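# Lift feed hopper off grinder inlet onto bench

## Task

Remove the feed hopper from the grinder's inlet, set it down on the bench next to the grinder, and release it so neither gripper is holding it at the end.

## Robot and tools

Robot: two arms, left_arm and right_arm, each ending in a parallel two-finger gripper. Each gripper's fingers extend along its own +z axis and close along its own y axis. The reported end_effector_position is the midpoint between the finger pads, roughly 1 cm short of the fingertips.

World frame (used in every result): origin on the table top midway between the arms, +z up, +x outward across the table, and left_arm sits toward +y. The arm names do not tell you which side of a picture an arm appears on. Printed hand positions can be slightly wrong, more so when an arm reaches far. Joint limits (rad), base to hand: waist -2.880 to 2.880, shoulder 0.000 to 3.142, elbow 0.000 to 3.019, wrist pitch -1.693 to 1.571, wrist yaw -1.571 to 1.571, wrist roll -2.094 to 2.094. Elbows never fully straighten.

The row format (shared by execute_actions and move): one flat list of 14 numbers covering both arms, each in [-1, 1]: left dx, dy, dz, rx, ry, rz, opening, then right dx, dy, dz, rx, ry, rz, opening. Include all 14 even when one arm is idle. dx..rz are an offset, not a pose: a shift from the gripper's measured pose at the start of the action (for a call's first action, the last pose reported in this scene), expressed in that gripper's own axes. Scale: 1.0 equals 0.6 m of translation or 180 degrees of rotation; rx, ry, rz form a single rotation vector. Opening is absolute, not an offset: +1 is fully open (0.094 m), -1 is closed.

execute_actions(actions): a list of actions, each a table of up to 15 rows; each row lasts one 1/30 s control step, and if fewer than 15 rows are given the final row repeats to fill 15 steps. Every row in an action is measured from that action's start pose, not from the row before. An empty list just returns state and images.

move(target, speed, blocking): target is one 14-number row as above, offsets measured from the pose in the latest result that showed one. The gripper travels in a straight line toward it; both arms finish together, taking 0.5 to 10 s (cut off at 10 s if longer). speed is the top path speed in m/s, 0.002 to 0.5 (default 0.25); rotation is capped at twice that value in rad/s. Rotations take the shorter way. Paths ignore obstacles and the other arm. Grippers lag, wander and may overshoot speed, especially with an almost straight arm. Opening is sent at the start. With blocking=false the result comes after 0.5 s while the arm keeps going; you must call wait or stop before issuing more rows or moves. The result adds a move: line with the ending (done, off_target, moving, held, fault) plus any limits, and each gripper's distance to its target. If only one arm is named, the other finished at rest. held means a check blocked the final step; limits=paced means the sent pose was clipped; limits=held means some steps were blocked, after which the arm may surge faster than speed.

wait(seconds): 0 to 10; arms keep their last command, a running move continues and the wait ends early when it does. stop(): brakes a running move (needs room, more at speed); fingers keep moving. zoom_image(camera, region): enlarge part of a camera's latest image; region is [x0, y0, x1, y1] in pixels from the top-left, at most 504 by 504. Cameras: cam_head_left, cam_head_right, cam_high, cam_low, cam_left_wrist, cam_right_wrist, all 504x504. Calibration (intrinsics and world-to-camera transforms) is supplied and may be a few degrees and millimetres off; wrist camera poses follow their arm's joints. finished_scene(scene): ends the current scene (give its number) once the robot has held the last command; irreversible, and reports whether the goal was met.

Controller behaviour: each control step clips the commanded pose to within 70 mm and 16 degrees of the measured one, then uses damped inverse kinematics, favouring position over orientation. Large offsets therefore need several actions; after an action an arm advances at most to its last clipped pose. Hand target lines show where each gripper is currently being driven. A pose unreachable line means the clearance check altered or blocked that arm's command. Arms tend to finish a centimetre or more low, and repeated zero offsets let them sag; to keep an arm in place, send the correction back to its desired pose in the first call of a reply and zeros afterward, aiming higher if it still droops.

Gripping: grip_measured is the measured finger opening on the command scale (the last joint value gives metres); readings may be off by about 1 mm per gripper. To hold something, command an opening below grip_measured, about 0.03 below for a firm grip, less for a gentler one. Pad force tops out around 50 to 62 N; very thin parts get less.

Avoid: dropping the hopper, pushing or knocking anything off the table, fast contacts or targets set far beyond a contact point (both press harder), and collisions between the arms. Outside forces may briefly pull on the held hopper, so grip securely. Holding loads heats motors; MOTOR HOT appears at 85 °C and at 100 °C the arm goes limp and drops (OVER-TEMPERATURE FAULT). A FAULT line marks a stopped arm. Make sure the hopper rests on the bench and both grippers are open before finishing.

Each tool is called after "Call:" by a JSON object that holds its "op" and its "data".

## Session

Call:
{"op": "execute_actions", "data": {"actions": []}}

Scene clock: 0.00 s.
left_arm: end_effector_position=(+0.4788, +0.5812, +0.3424) grip_measured=+1.000 end_effector_quat_wxyz=(+0.227, -0.503, +0.808, -0.206) | right_arm: end_effector_position=(+0.6678, -0.2034, +0.2514) grip_measured=+1.000 end_effector_quat_wxyz=(+0.169, +0.712, +0.674, +0.102)
Joint positions: left_arm=[ 0.751  1.566  1.675 -1.313  0.517 -0.384  0.094] | right_arm=[ 0.218  1.796  1.783 -1.208  0.194  1.841  0.094]
Joint velocities: left_arm=[-0.005  0.005  0.017 -0.007 -0.095 -0.095  0.   ] | right_arm=[-0.005  0.005 -0.002  0.002 -0.007 -0.051  0.   ]
Motor temperatures (°C, as the motors report them): left_arm=[20 21 28 19 19 19] | right_arm=[19 24 36 19 19 19]
Hand target (left_arm): +0.482, +0.584, +0.361; +0.247, -0.497, +0.808, -0.201
Hand target (right_arm): +0.674, -0.202, +0.260; +0.174, +0.712, +0.672, +0.111
camera_calibration (this result's frames):
cam_left_wrist: T_world_to_cam=[[0.716425, -0.416463, 0.559726, -0.29151], [-0.655824, -0.675672, 0.336693, 0.595758], [0.237972, -0.608297, -0.757195, 0.625223], [0, 0, 0, 1]] pos_world=[0.450772, 0.661456, 0.435994]
cam_right_wrist: T_world_to_cam=[[-0.927722, 0.00416378, -0.37325, 0.713421], [-0.180133, 0.870805, 0.457439, 0.185349], [0.326933, 0.491611, -0.807115, 0.206303], [0, 0, 0, 1]] pos_world=[0.627796, -0.265794, 0.348009]

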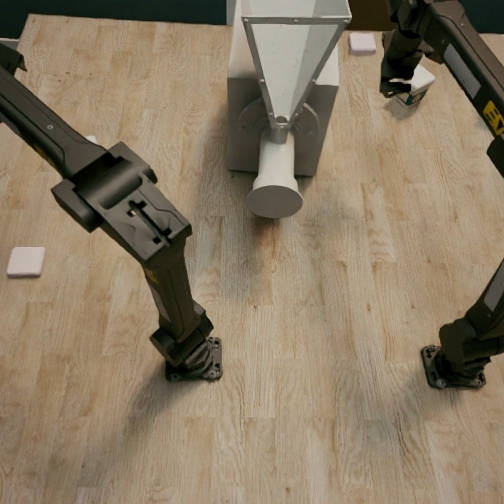

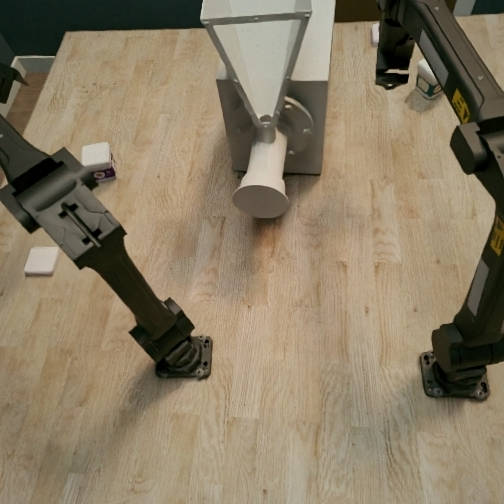

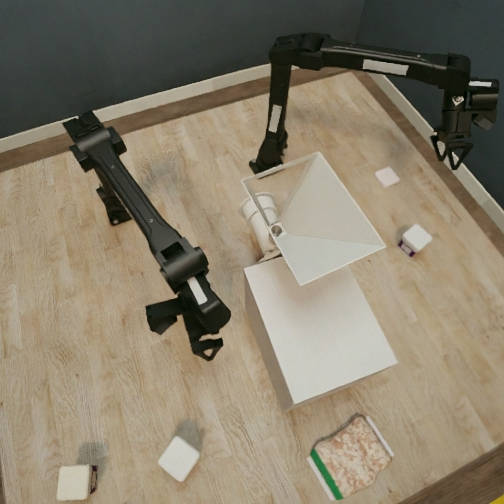

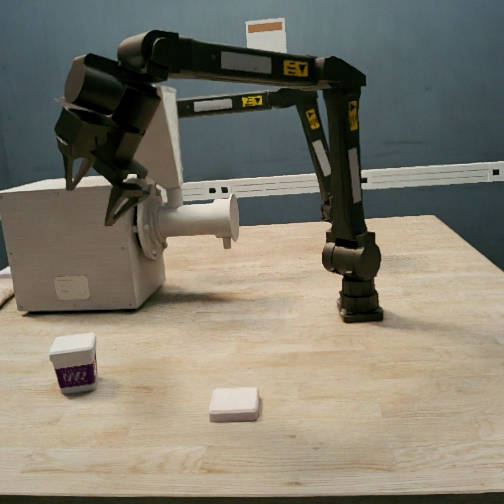

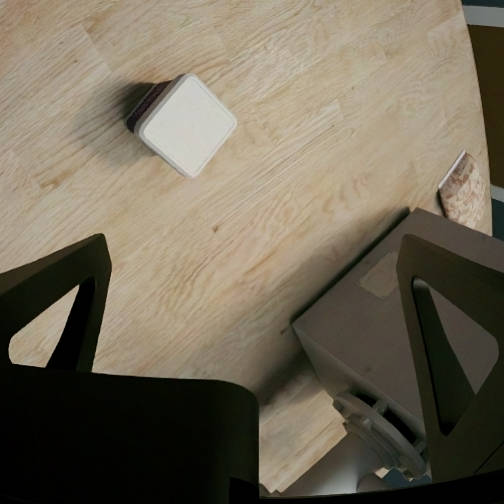

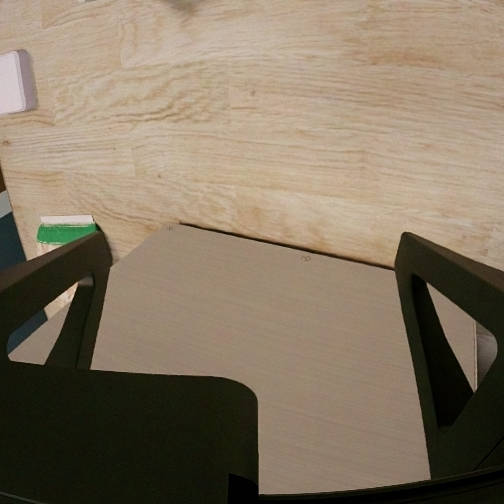

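Call:
{"op": "execute_actions", "data": {"actions": []}}

Scene clock: 14.33 s.
left_arm: end_effector_position=(+0.4788, +0.5812, +0.3424) grip_measured=+1.000 end_effector_quat_wxyz=(+0.227, -0.503, +0.808, -0.206) | right_arm: end_effector_position=(+0.6678, -0.2034, +0.2514) grip_measured=+1.000 end_effector_quat_wxyz=(+0.169, +0.712, +0.674, +0.102)
Joint positions: left_arm=[ 0.751  1.566  1.675 -1.313  0.517 -0.384  0.094] | right_arm=[ 0.218  1.796  1.783 -1.208  0.194  1.841  0.094]
Joint velocities: left_arm=[-0.005 -0.005  0.017 -0.002  0.022  0.007  0.   ] | right_arm=[-0.005 -0.005 -0.002  0.002 -0.081 -0.007  0.   ]
Motor temperatures (°C, as the motors report them): left_arm=[20 21 31 19 19 19] | right_arm=[19 25 39 19 19 19]
Hand target (left_arm): +0.482, +0.584, +0.361; +0.247, -0.497, +0.808, -0.201
Hand target (right_arm): +0.674, -0.202, +0.260; +0.174, +0.712, +0.672, +0.111
camera_calibration (this result's frames):
cam_left_wrist: T_world_to_cam=[[0.716425, -0.416463, 0.559726, -0.29151], [-0.655824, -0.675672, 0.336693, 0.595758], [0.237972, -0.608297, -0.757195, 0.625223], [0, 0, 0, 1]] pos_world=[0.450772, 0.661456, 0.435994]
cam_right_wrist: T_world_to_cam=[[-0.927722, 0.00416378, -0.37325, 0.713421], [-0.180133, 0.870805, 0.457439, 0.185349], [0.326933, 0.491611, -0.807115, 0.206303], [0, 0, 0, 1]] pos_world=[0.627796, -0.265794, 0.348009]

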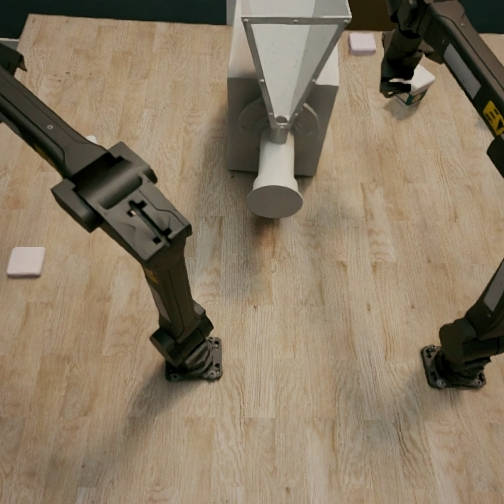

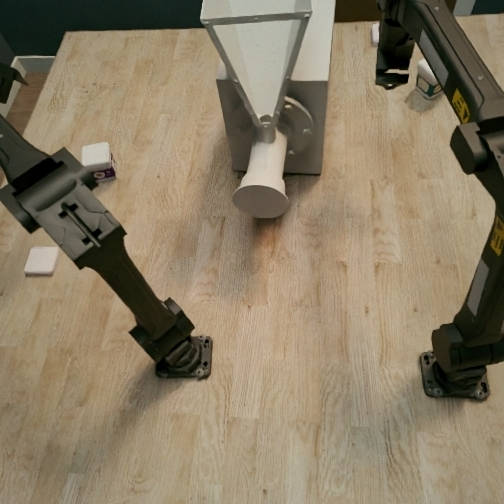

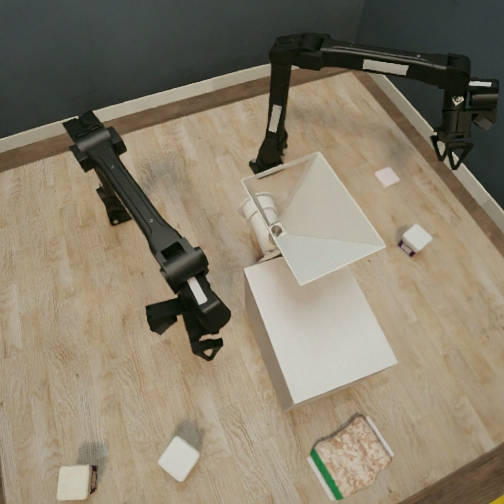

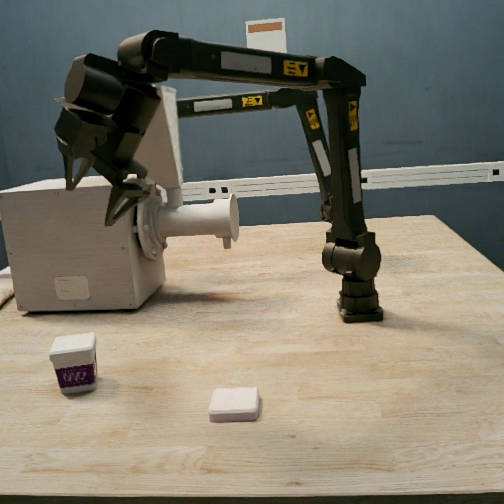

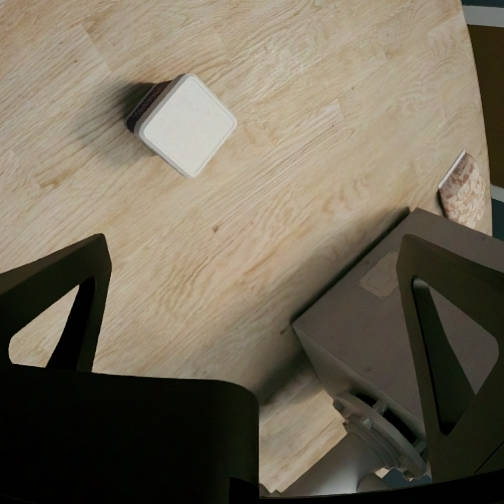

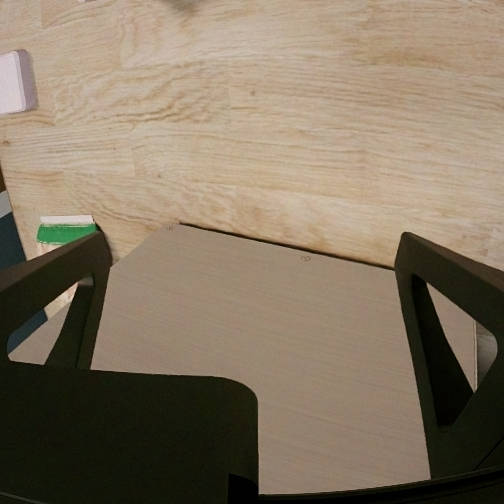

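Call:
{"op": "move", "data": {"target": [0.3772,-0.4932,-0.2422,0.0353,0.0211,0.3132,1, 0.0167,0.1062,-0.5708,-0.1391,0.0343,-0.4571,1], "speed": 0.25}}

Scene clock: 137.90 s.
left_arm: end_effector_position=(+0.5093, +0.2737, +0.5729) grip_measured=+1.000 end_effector_quat_wxyz=(+0.304, -0.057, +0.941, -0.137) | right_arm: end_effector_position=(+0.5937, -0.1629, +0.5821) grip_measured=+1.000 end_effector_quat_wxyz=(+0.315, +0.049, +0.938, +0.136)
Joint positions: left_arm=[ 0.132  1.449  2.173 -1.698  0.348 -0.02   0.094] | right_arm=[ 0.245  1.758  2.583 -1.697 -0.052  0.399  0.094]
Joint velocities: left_arm=[-0.005  0.005 -0.007  0.007  0.007  0.037  0.   ] | right_arm=[-0.015 -0.015 -0.002 -0.002  0.051  0.022  0.   ]
Motor temperatures (°C, as the motors report them): left_arm=[20 23 33 19 19 19] | right_arm=[19 26 42 19 19 19]
Hand target (left_arm): +0.510, +0.270, +0.586; +0.317, -0.045, +0.938, -0.134
Hand target (right_arm): +0.595, -0.159, +0.588; +0.321, +0.041, +0.936, +0.139
Off the commanded pose (left_arm): 0.021 m, 2 deg.
Off the commanded pose (right_arm): 0.011 m, 2 deg.
joint sent to its limit (left arm) — the command would take joint 4 (wrist pitch) past its lower limit, so that joint was sent only as far as its limit.
joint sent to its limit (right arm) — the command would take joint 4 (wrist pitch) past its lower limit, so that joint was sent only as far as its limit.
move: off_target (left_arm, right_arm)
camera_calibration (this result's frames):
cam_left_wrist: T_world_to_cam=[[0.0179826, -0.957637, 0.287416, 0.0893558], [-0.999787, -0.0201206, -0.00448623, 0.521616], [0.0100792, -0.287275, -0.957795, 0.748531], [0, 0, 0, 1]] pos_world=[0.512354, 0.3111, 0.693597]
cam_right_wrist: T_world_to_cam=[[0.0178384, -0.963822, -0.26595, -0.0135832], [-0.999393, -0.00922981, -0.0335841, 0.614333], [0.0299144, 0.266388, -0.963402, 0.708213], [0, 0, 0, 1]] pos_world=[0.593017, -0.196081, 0.699313]

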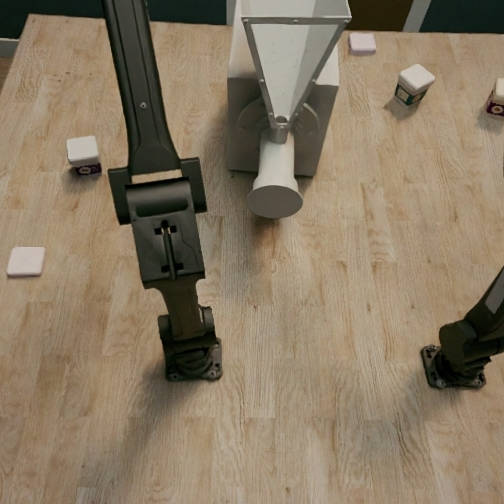

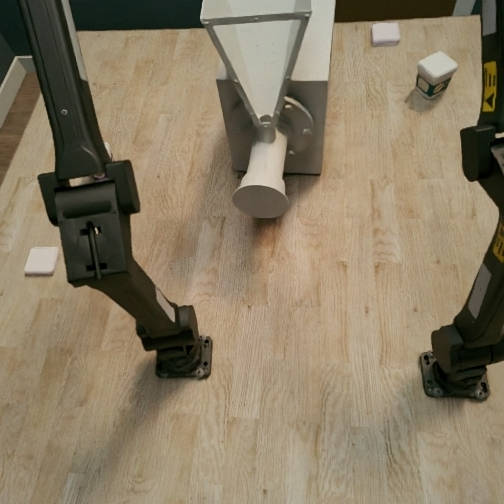

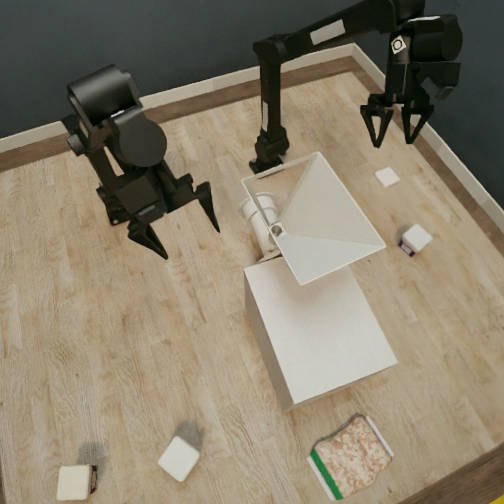

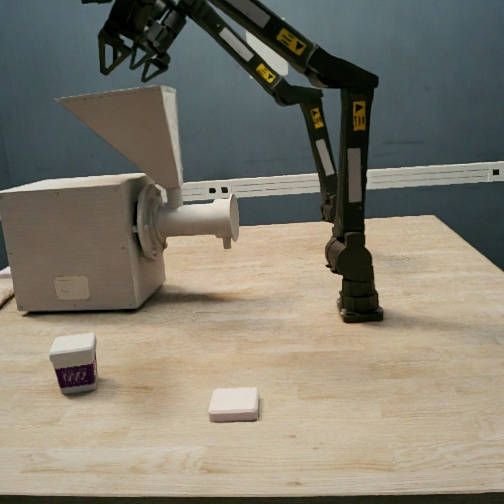

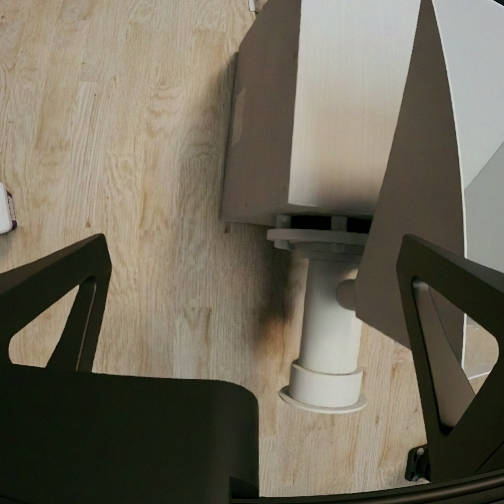

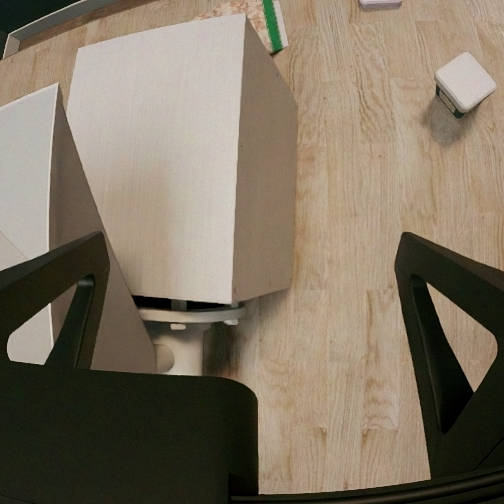

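Call:
{"op": "move", "data": {"target": [-0.0448,-0.1828,0.0708,-0.0095,-0.0547,-0.0028,1, 0.0670,0.1925,0.0192,-0.0092,-0.0387,-0.0157,1], "speed": 0.15}}

Scene clock: 187.17 s.
left_arm: end_effector_position=(+0.5606, +0.1685, +0.5738) grip_measured=+1.000 end_effector_quat_wxyz=(+0.366, -0.074, +0.920, -0.115) | right_arm: end_effector_position=(+0.5694, -0.0404, +0.5789) grip_measured=+1.000 end_effector_quat_wxyz=(+0.369, +0.022, +0.920, +0.131)
Joint positions: left_arm=[-0.176  1.449  2.104 -1.442  0.09  -0.295  0.094] | right_arm=[ 0.515  1.71   2.438 -1.506  0.164  0.526  0.094]
Joint velocities: left_arm=[ 0.005 -0.015 -0.022 -0.017  0.007 -0.037  0.   ] | right_arm=[-0.005 -0.005 -0.002 -0.007  0.022 -0.022  0.   ]
Motor temperatures (°C, as the motors report them): left_arm=[20 22 32 19 19 19] | right_arm=[19 25 41 19 19 19]
Hand target (left_arm): +0.557, +0.167, +0.586; +0.382, -0.077, +0.913, -0.121
Hand target (right_arm): +0.570, -0.042, +0.583; +0.375, +0.028, +0.916, +0.136
Off the commanded pose (left_arm): 0.014 m, 2 deg.
Off the commanded pose (right_arm): 0.005 m, 1 deg.
move: off_target (left_arm)
camera_calibration (this result's frames):
cam_left_wrist: T_world_to_cam=[[0.0455997, -0.964736, 0.259238, -0.0106005], [-0.988372, -0.0812536, -0.128526, 0.64586], [0.145058, -0.250363, -0.957223, 0.636442], [0, 0, 0, 1]] pos_world=[0.546512, 0.201593, 0.694975]
cam_right_wrist: T_world_to_cam=[[0.077392, -0.968944, -0.234857, 0.0519201], [-0.987275, -0.0416576, -0.153469, 0.652338], [0.138919, 0.243746, -0.959838, 0.608146], [0, 0, 0, 1]] pos_world=[0.555535, -0.0707505, 0.69603]

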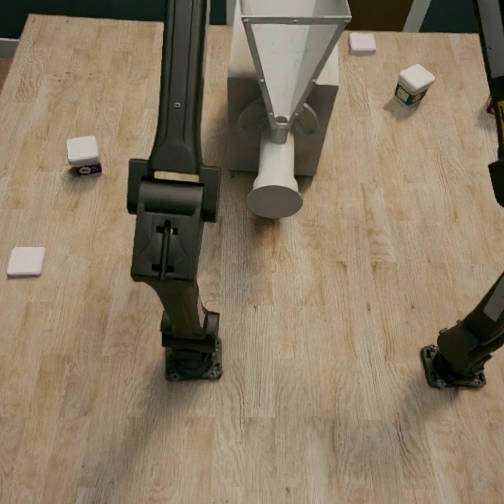

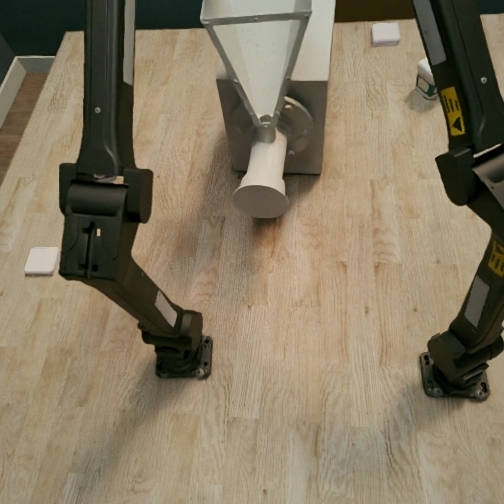

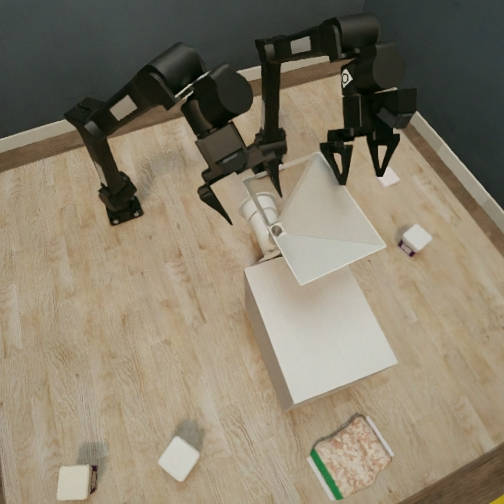

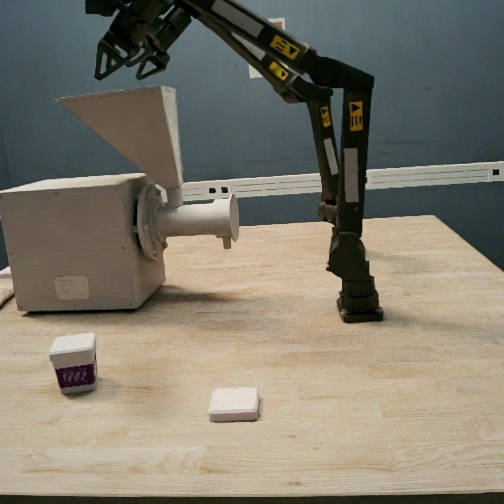

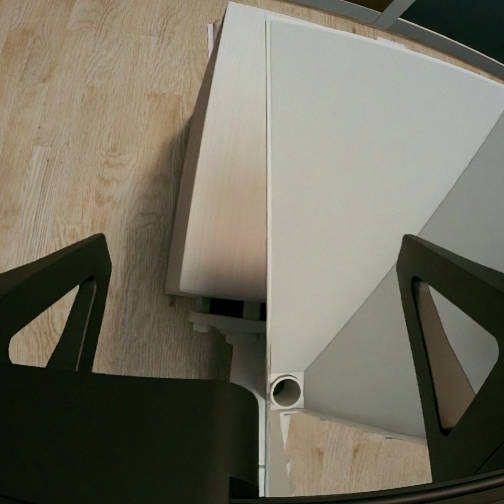

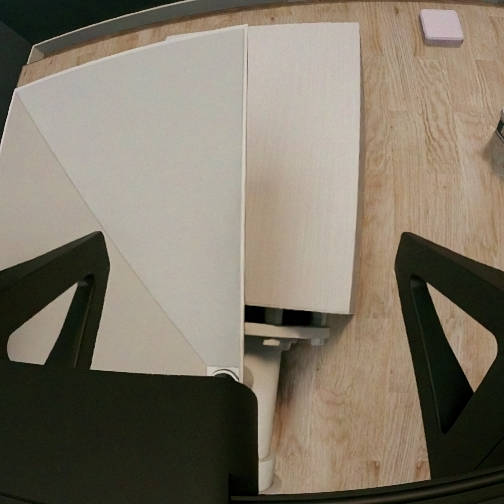

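Call:
{"op": "zoom_image", "data": {"camera": "cam_low", "region": [30, 20, 270, 260]}}

Call:
{"op": "zoom_image", "data": {"camera": "cam_high", "region": [180, 100, 420, 340]}}

Region (30, 20, 270, 260) of cam_low's 504x504 image, scaled by 2.100, with more detail than that image has.

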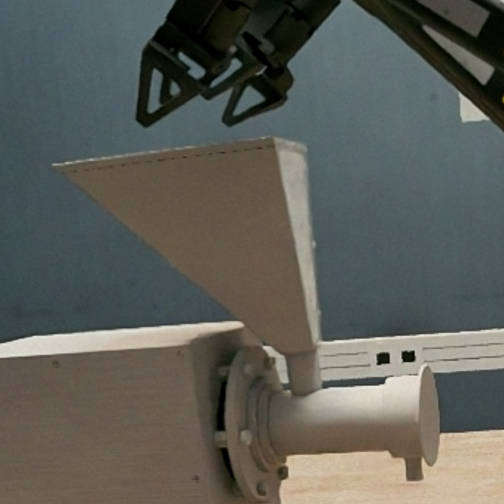

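Region (180, 100, 420, 340) of cam_high's 504x504 image, scaled by 2.100, with more detail than that image has.

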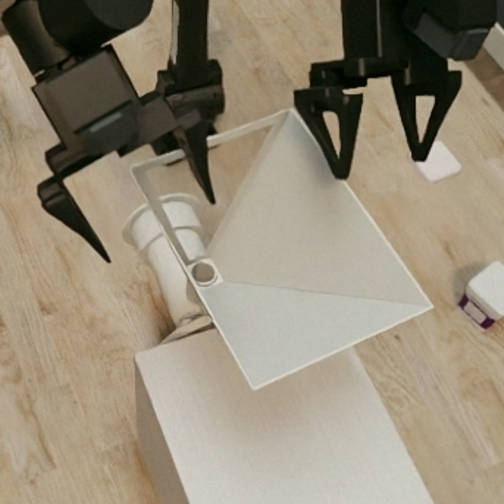

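Call:
{"op": "move", "data": {"target": [0.0802,-0.0122,0.0403,0,-0.01,0,1, 0.1030,0.0037,0.0430,0,-0.005,0,1], "speed": 0.06}}

Scene clock: 257.33 s.
left_arm: end_effector_position=(+0.5499, +0.1536, +0.5084) grip_measured=+1.000 end_effector_quat_wxyz=(+0.360, -0.076, +0.924, -0.106) | right_arm: end_effector_position=(+0.5464, -0.0266, +0.5138) grip_measured=+1.000 end_effector_quat_wxyz=(+0.370, +0.022, +0.921, +0.123)
Joint positions: left_arm=[-0.224  1.332  1.796 -1.266  0.04  -0.327  0.094] | right_arm=[ 0.571  1.54   2.017 -1.271  0.217  0.56   0.094]
Joint velocities: left_arm=[ 0.005 -0.034 -0.012  0.012  0.007 -0.051  0.   ] | right_arm=[ 0.005 -0.015 -0.007  0.007 -0.081  0.022  0.   ]
Motor temperatures (°C, as the motors report them): left_arm=[20 23 30 19 19 19] | right_arm=[19 25 38 19 19 19]
Hand target (left_arm): +0.543, +0.148, +0.527; +0.381, -0.075, +0.914, -0.115
Hand target (right_arm): +0.543, -0.023, +0.520; +0.377, +0.023, +0.917, +0.131
Off the commanded pose (left_arm): 0.021 m, 3 deg.
Off the commanded pose (right_arm): 0.008 m, 1 deg.
move: off_target (left_arm)
camera_calibration (this result's frames):
cam_left_wrist: T_world_to_cam=[[0.0587399, -0.968042, 0.243811, -0.00642539], [-0.989558, -0.0886653, -0.113634, 0.619869], [0.13162, -0.234591, -0.963142, 0.579617], [0, 0, 0, 1]] pos_world=[0.537485, 0.184714, 0.630259]
cam_right_wrist: T_world_to_cam=[[0.071763, -0.973039, -0.219194, 0.0467758], [-0.987617, -0.0385831, -0.152064, 0.619699], [0.139507, 0.227392, -0.963759, 0.546683], [0, 0, 0, 1]] pos_world=[0.532403, -0.0548869, 0.631358]

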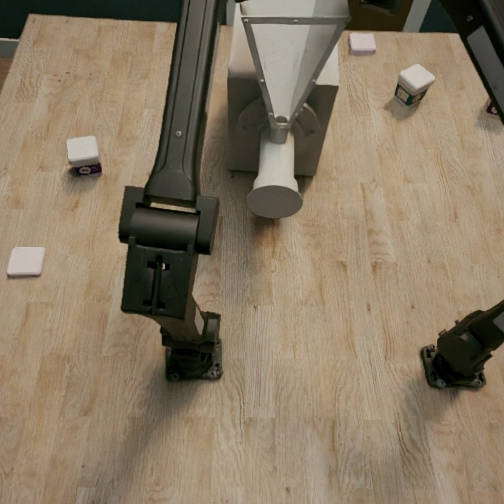

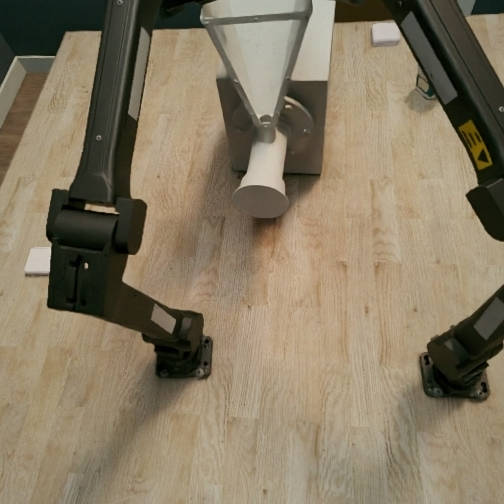

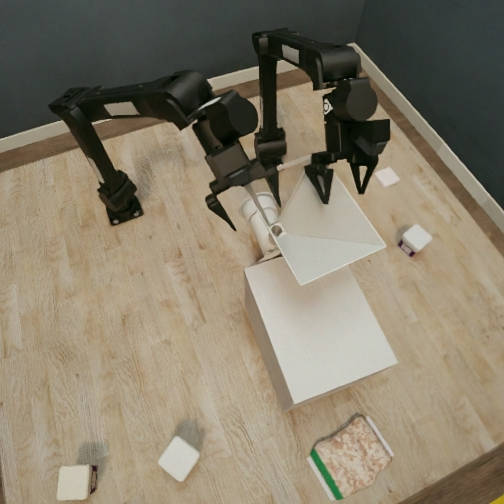

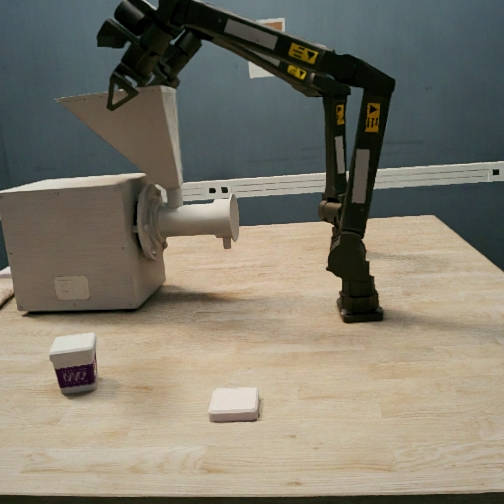

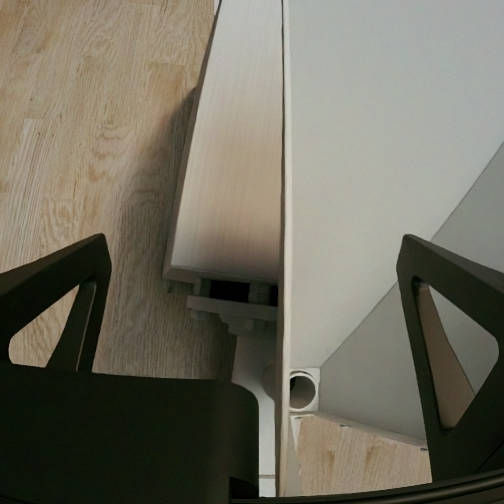

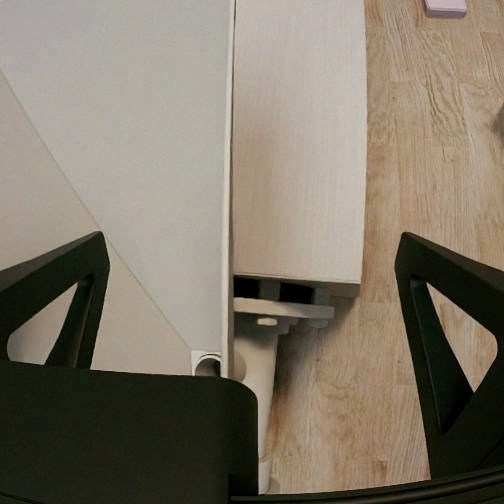

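Call:
{"op": "zoom_image", "data": {"camera": "cam_low", "region": [30, 20, 270, 260]}}

Call:
{"op": "zoom_image", "data": {"camera": "cam_high", "region": [180, 100, 420, 340]}}

Region (30, 20, 270, 260) of cam_low's 504x504 image, scaled by 2.100, with more detail than that image has.

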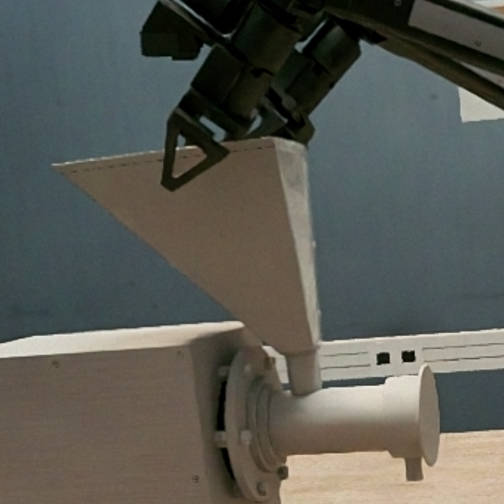

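Region (180, 100, 420, 340) of cam_high's 504x504 image, scaled by 2.100, with more detail than that image has.

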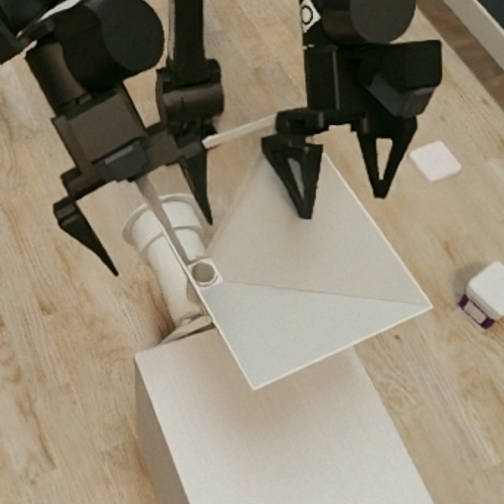

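Call:
{"op": "execute_actions", "data": {"actions": [[[-0.0098,-0.0303,-0.0162,0,-0.012,0,1, -0.002,0.017,0.0137,0,-0.004,0,1]],[[0,0,0,0,0,0,1,0,0,0,0,0,0,1]]]}}

Scene clock: 320.17 s.
left_arm: end_effector_position=(+0.5474, +0.1432, +0.5056) grip_measured=+1.000 end_effector_quat_wxyz=(+0.359, -0.076, +0.925, -0.097) | right_arm: end_effector_position=(+0.5481, -0.0251, +0.5119) grip_measured=+1.000 end_effector_quat_wxyz=(+0.372, +0.023, +0.920, +0.118)
Joint positions: left_arm=[-0.258  1.33   1.788 -1.265  0.002 -0.345  0.094] | right_arm=[ 0.576  1.545  2.017 -1.268  0.232  0.561  0.094]
Joint velocities: left_arm=[-0.005 -0.024  0.017 -0.027 -0.051  0.081  0.   ] | right_arm=[-0.005  0.005 -0.007 -0.002 -0.022  0.007  0.   ]
Motor temperatures (°C, as the motors report them): left_arm=[20 23 31 19 19 19] | right_arm=[19 25 39 19 19 19]
Hand target (left_arm): +0.547, +0.143, +0.509; +0.363, -0.076, +0.924, -0.098
Hand target (right_arm): +0.548, -0.025, +0.512; +0.372, +0.023, +0.920, +0.118
Off the commanded pose (left_arm): 0.004 m, 0 deg.
Off the commanded pose (right_arm): 0.000 m, 0 deg.
camera_calibration (this result's frames):
cam_left_wrist: T_world_to_cam=[[0.0654217, -0.971437, 0.228103, -0.0108785], [-0.989307, -0.0930046, -0.112344, 0.616018], [0.130349, -0.218314, -0.967134, 0.575173], [0, 0, 0, 1]] pos_world=[0.535169, 0.172293, 0.627957]
cam_right_wrist: T_world_to_cam=[[0.0665497, -0.975428, -0.210025, 0.0457673], [-0.987134, -0.033694, -0.156302, 0.623238], [0.145385, 0.217725, -0.965121, 0.541587], [0, 0, 0, 1]] pos_world=[0.533435, -0.0522749, 0.629723]

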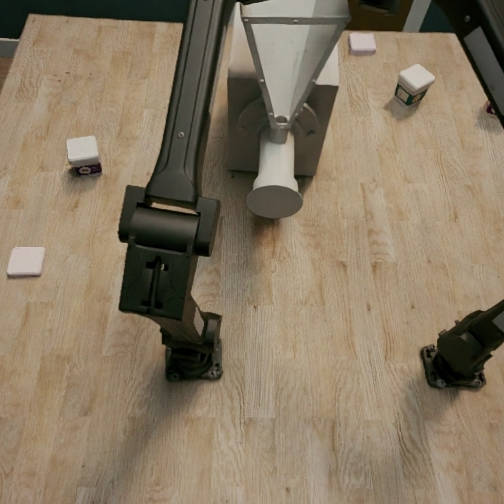

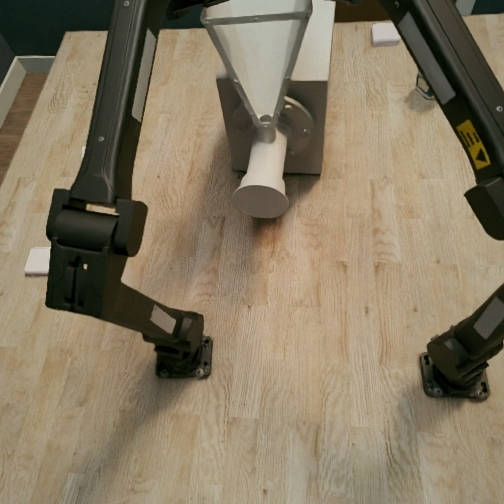

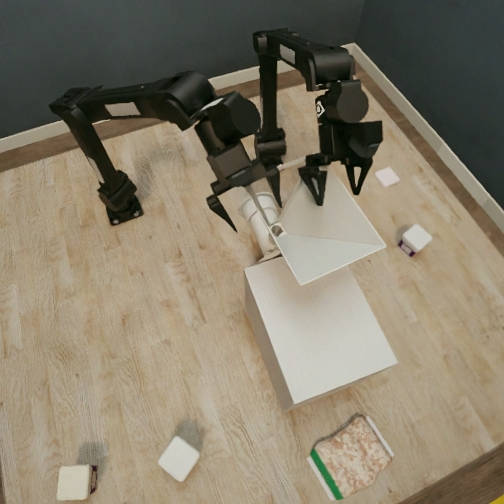

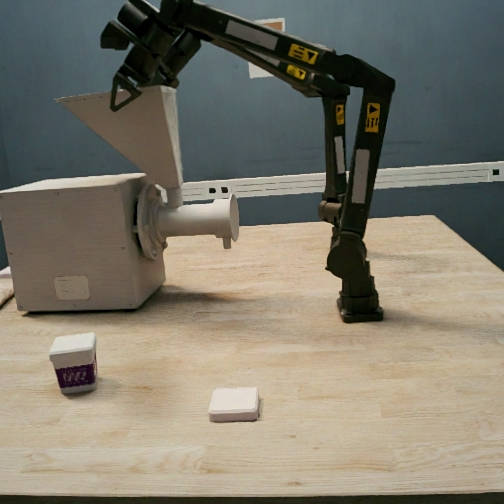

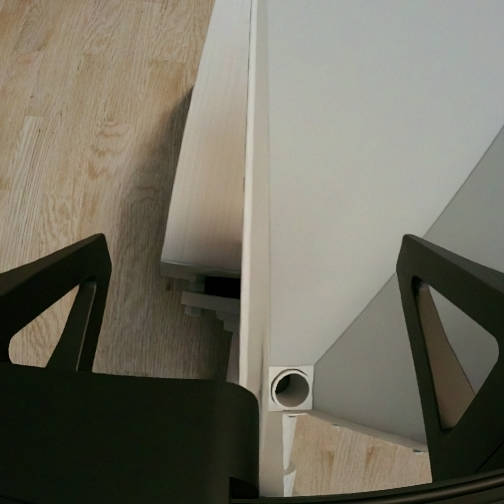

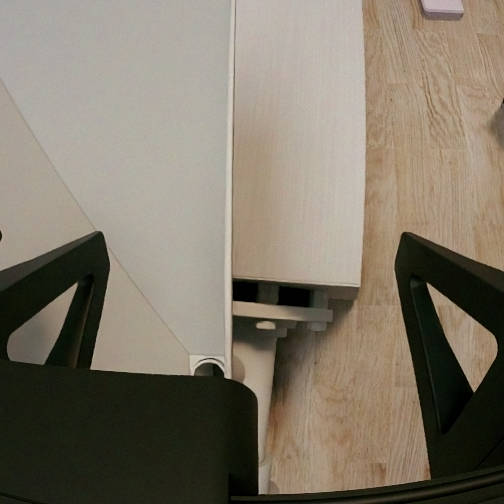

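Call:
{"op": "execute_actions", "data": {"actions": [[[0,0,0,0,0,0,1, 0.0,0.02,0.03,0,0,0,1]]]}}

Call:
{"op": "zoom_image", "data": {"camera": "cam_low", "region": [30, 20, 270, 260]}}

Call:
{"op": "zoom_image", "data": {"camera": "cam_high", "region": [180, 100, 420, 340]}}

Scene clock: 326.77 s.
left_arm: end_effector_position=(+0.5474, +0.1432, +0.5020) grip_measured=+1.000 end_effector_quat_wxyz=(+0.356, -0.076, +0.926, -0.097) | right_arm: end_effector_position=(+0.5584, -0.0192, +0.4962) grip_measured=+1.000 end_effector_quat_wxyz=(+0.365, +0.023, +0.924, +0.109)
Joint positions: left_arm=[-0.258  1.33   1.781 -1.265  0.002 -0.345  0.094] | right_arm=[ 0.576  1.574  2.017 -1.262  0.238  0.562  0.094]
Joint velocities: left_arm=[-0.005 -0.024 -0.012 -0.017  0.037 -0.022  0.   ] | right_arm=[-0.005  0.005 -0.017  0.002  0.022  0.081  0.   ]
Motor temperatures (°C, as the motors report them): left_arm=[20 23 30 19 19 19] | right_arm=[19 25 39 19 19 19]
Hand target (left_arm): +0.547, +0.143, +0.506; +0.360, -0.076, +0.925, -0.097
Hand target (right_arm): +0.560, -0.010, +0.502; +0.372, +0.023, +0.920, +0.118
Off the commanded pose (left_arm): 0.004 m, 0 deg.
Off the commanded pose (right_arm): 0.011 m, 1 deg.
camera_calibration (this result's frames):
cam_left_wrist: T_world_to_cam=[[0.0669571, -0.971716, 0.226459, -0.0100335], [-0.990044, -0.0928703, -0.105773, 0.612637], [0.123812, -0.217122, -0.96826, 0.575755], [0, 0, 0, 1]] pos_world=[0.535924, 0.172156, 0.624554]
cam_right_wrist: T_world_to_cam=[[0.0583934, -0.978989, -0.195373, 0.0448033], [-0.98984, -0.031364, -0.138684, 0.623913], [0.129643, 0.201486, -0.970874, 0.53497], [0, 0, 0, 1]] pos_world=[0.545603, -0.0443586, 0.614668]

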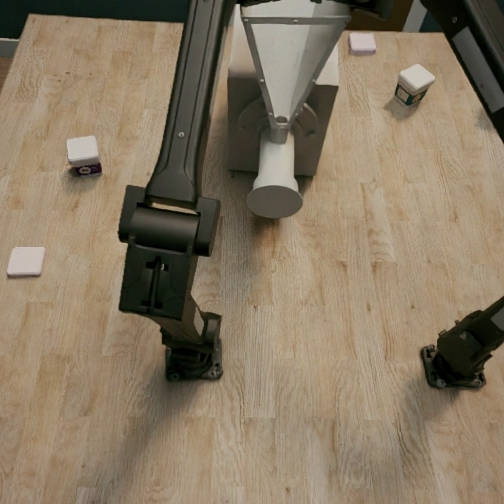

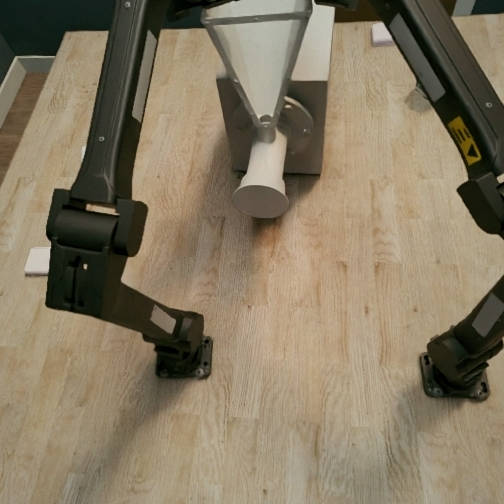

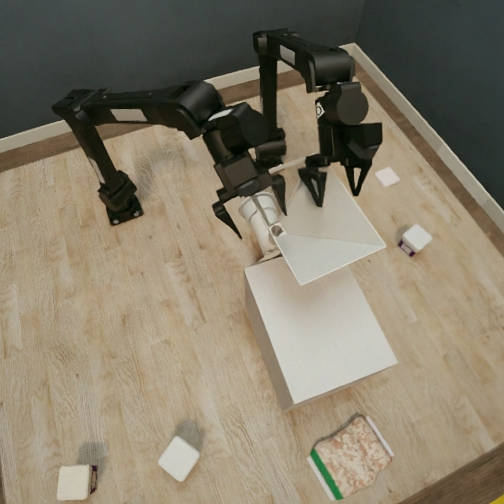

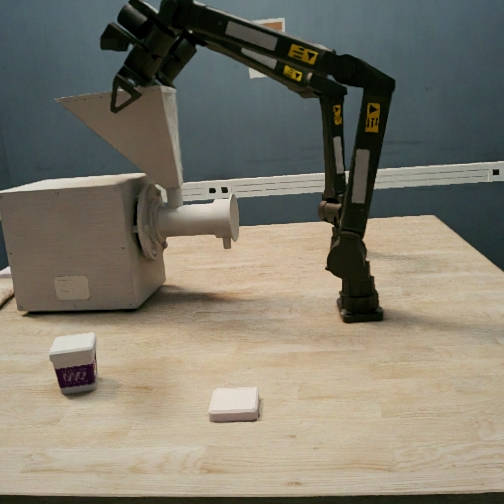

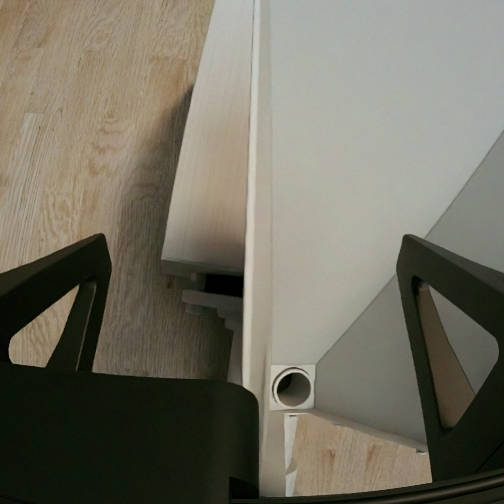

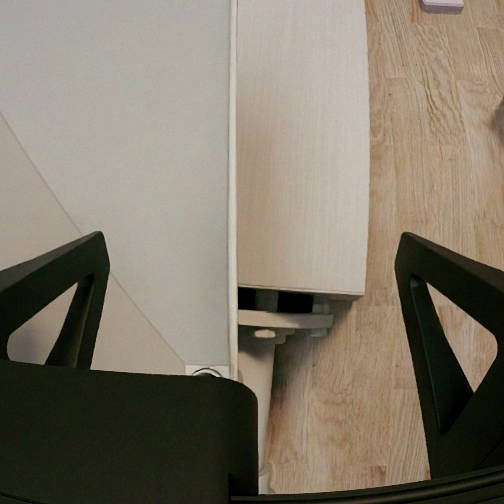

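Region (30, 20, 270, 260) of cam_low's 504x504 image, scaled by 2.100, with more detail than that image has.

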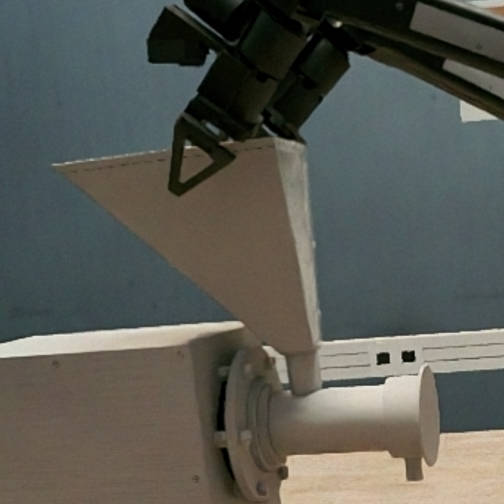

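Region (180, 100, 420, 340) of cam_high's 504x504 image, scaled by 2.100, with more detail than that image has.

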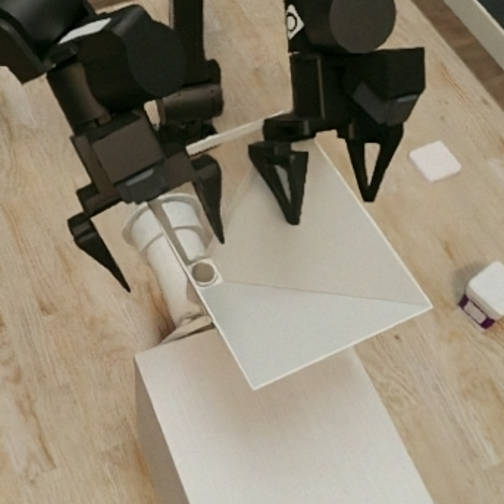

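Call:
{"op": "execute_actions", "data": {"actions": [[[0,0,0,0,0,0,-1, 0,0,0,0,0,0,-1]],[[0,0,0,0,0,0,-1, 0,0,0,0,0,0,-1]],[[0,0,0,0,0,0,-1, 0,0,0,0,0,0,-1]]]}}

Scene clock: 331.40 s.
left_arm: end_effector_position=(+0.5510, +0.1257, +0.5059) grip_measured=-0.014 end_effector_quat_wxyz=(+0.363, -0.076, +0.921, -0.116) | right_arm: end_effector_position=(+0.5504, -0.0106, +0.5024) grip_measured=-0.970 end_effector_quat_wxyz=(+0.367, +0.039, +0.920, +0.130)
Joint positions: left_arm=[-0.286  1.336  1.785 -1.238  0.012 -0.379  0.046] | right_arm=[ 0.593  1.561  2.009 -1.247  0.231  0.614  0.001]
Joint velocities: left_arm=[-0.005 -0.005  0.002 -0.012  0.022  0.051  0.001] | right_arm=[-0.015 -0.024 -0.002  0.007 -0.022 -0.022  0.001]
Motor temperatures (°C, as the motors report them): left_arm=[20 23 30 19 19 19] | right_arm=[19 25 39 19 19 19]
Hand target (left_arm): +0.551, +0.126, +0.506; +0.363, -0.076, +0.921, -0.116
Hand target (right_arm): +0.550, -0.011, +0.502; +0.367, +0.038, +0.920, +0.130
Off the commanded pose (left_arm): 0.000 m, 0 deg.
Off the commanded pose (right_arm): 0.000 m, 0 deg.
camera_calibration (this result's frames):
cam_left_wrist: T_world_to_cam=[[0.0510642, -0.963847, 0.261518, -0.0381315], [-0.988935, -0.0853217, -0.12136, 0.62137], [0.139286, -0.252427, -0.957539, 0.565719], [0, 0, 0, 1]] pos_world=[0.537645, 0.159066, 0.627079]
cam_right_wrist: T_world_to_cam=[[0.0454605, -0.968483, -0.244895, 0.0869679], [-0.989538, -0.0100561, -0.143922, 0.619811], [0.136923, 0.248876, -0.958808, 0.530727], [0, 0, 0, 1]] pos_world=[0.536704, -0.0416254, 0.619367]

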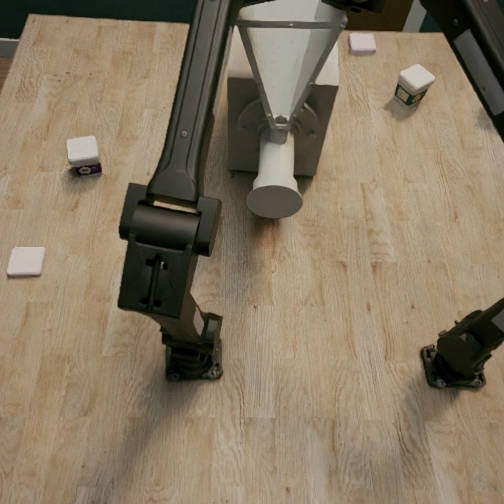

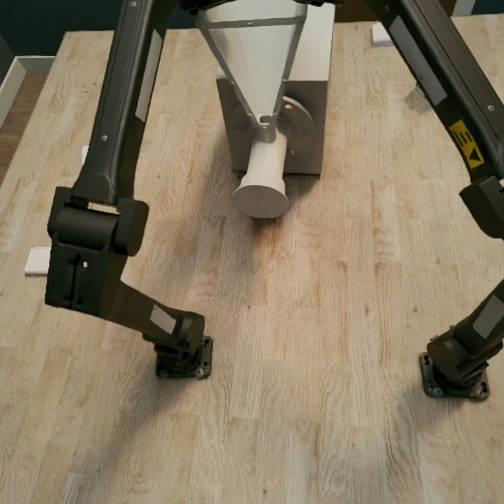

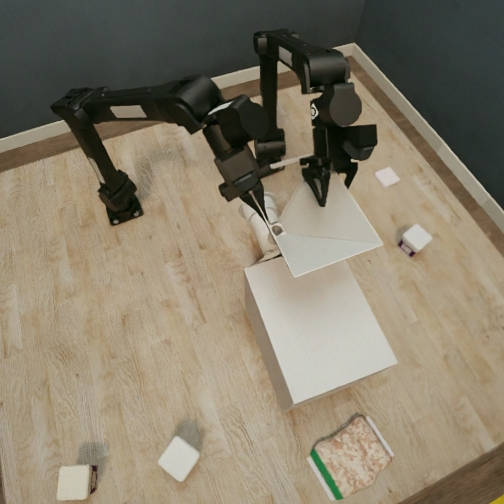

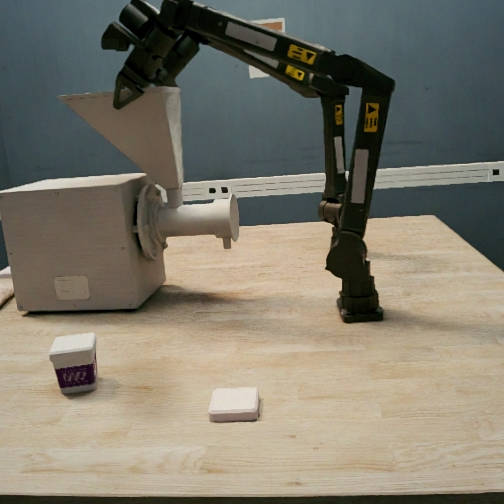

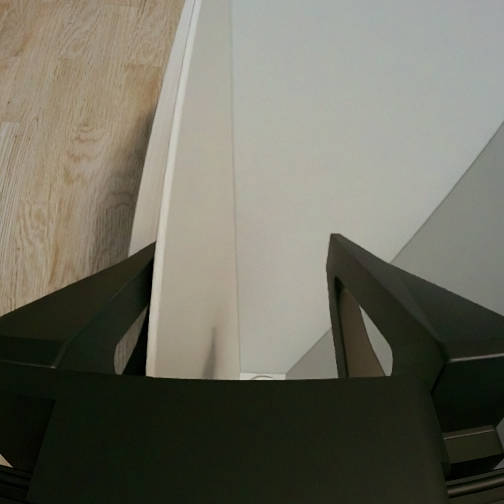

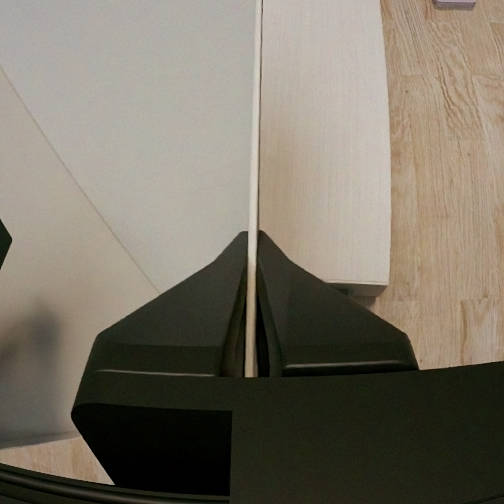

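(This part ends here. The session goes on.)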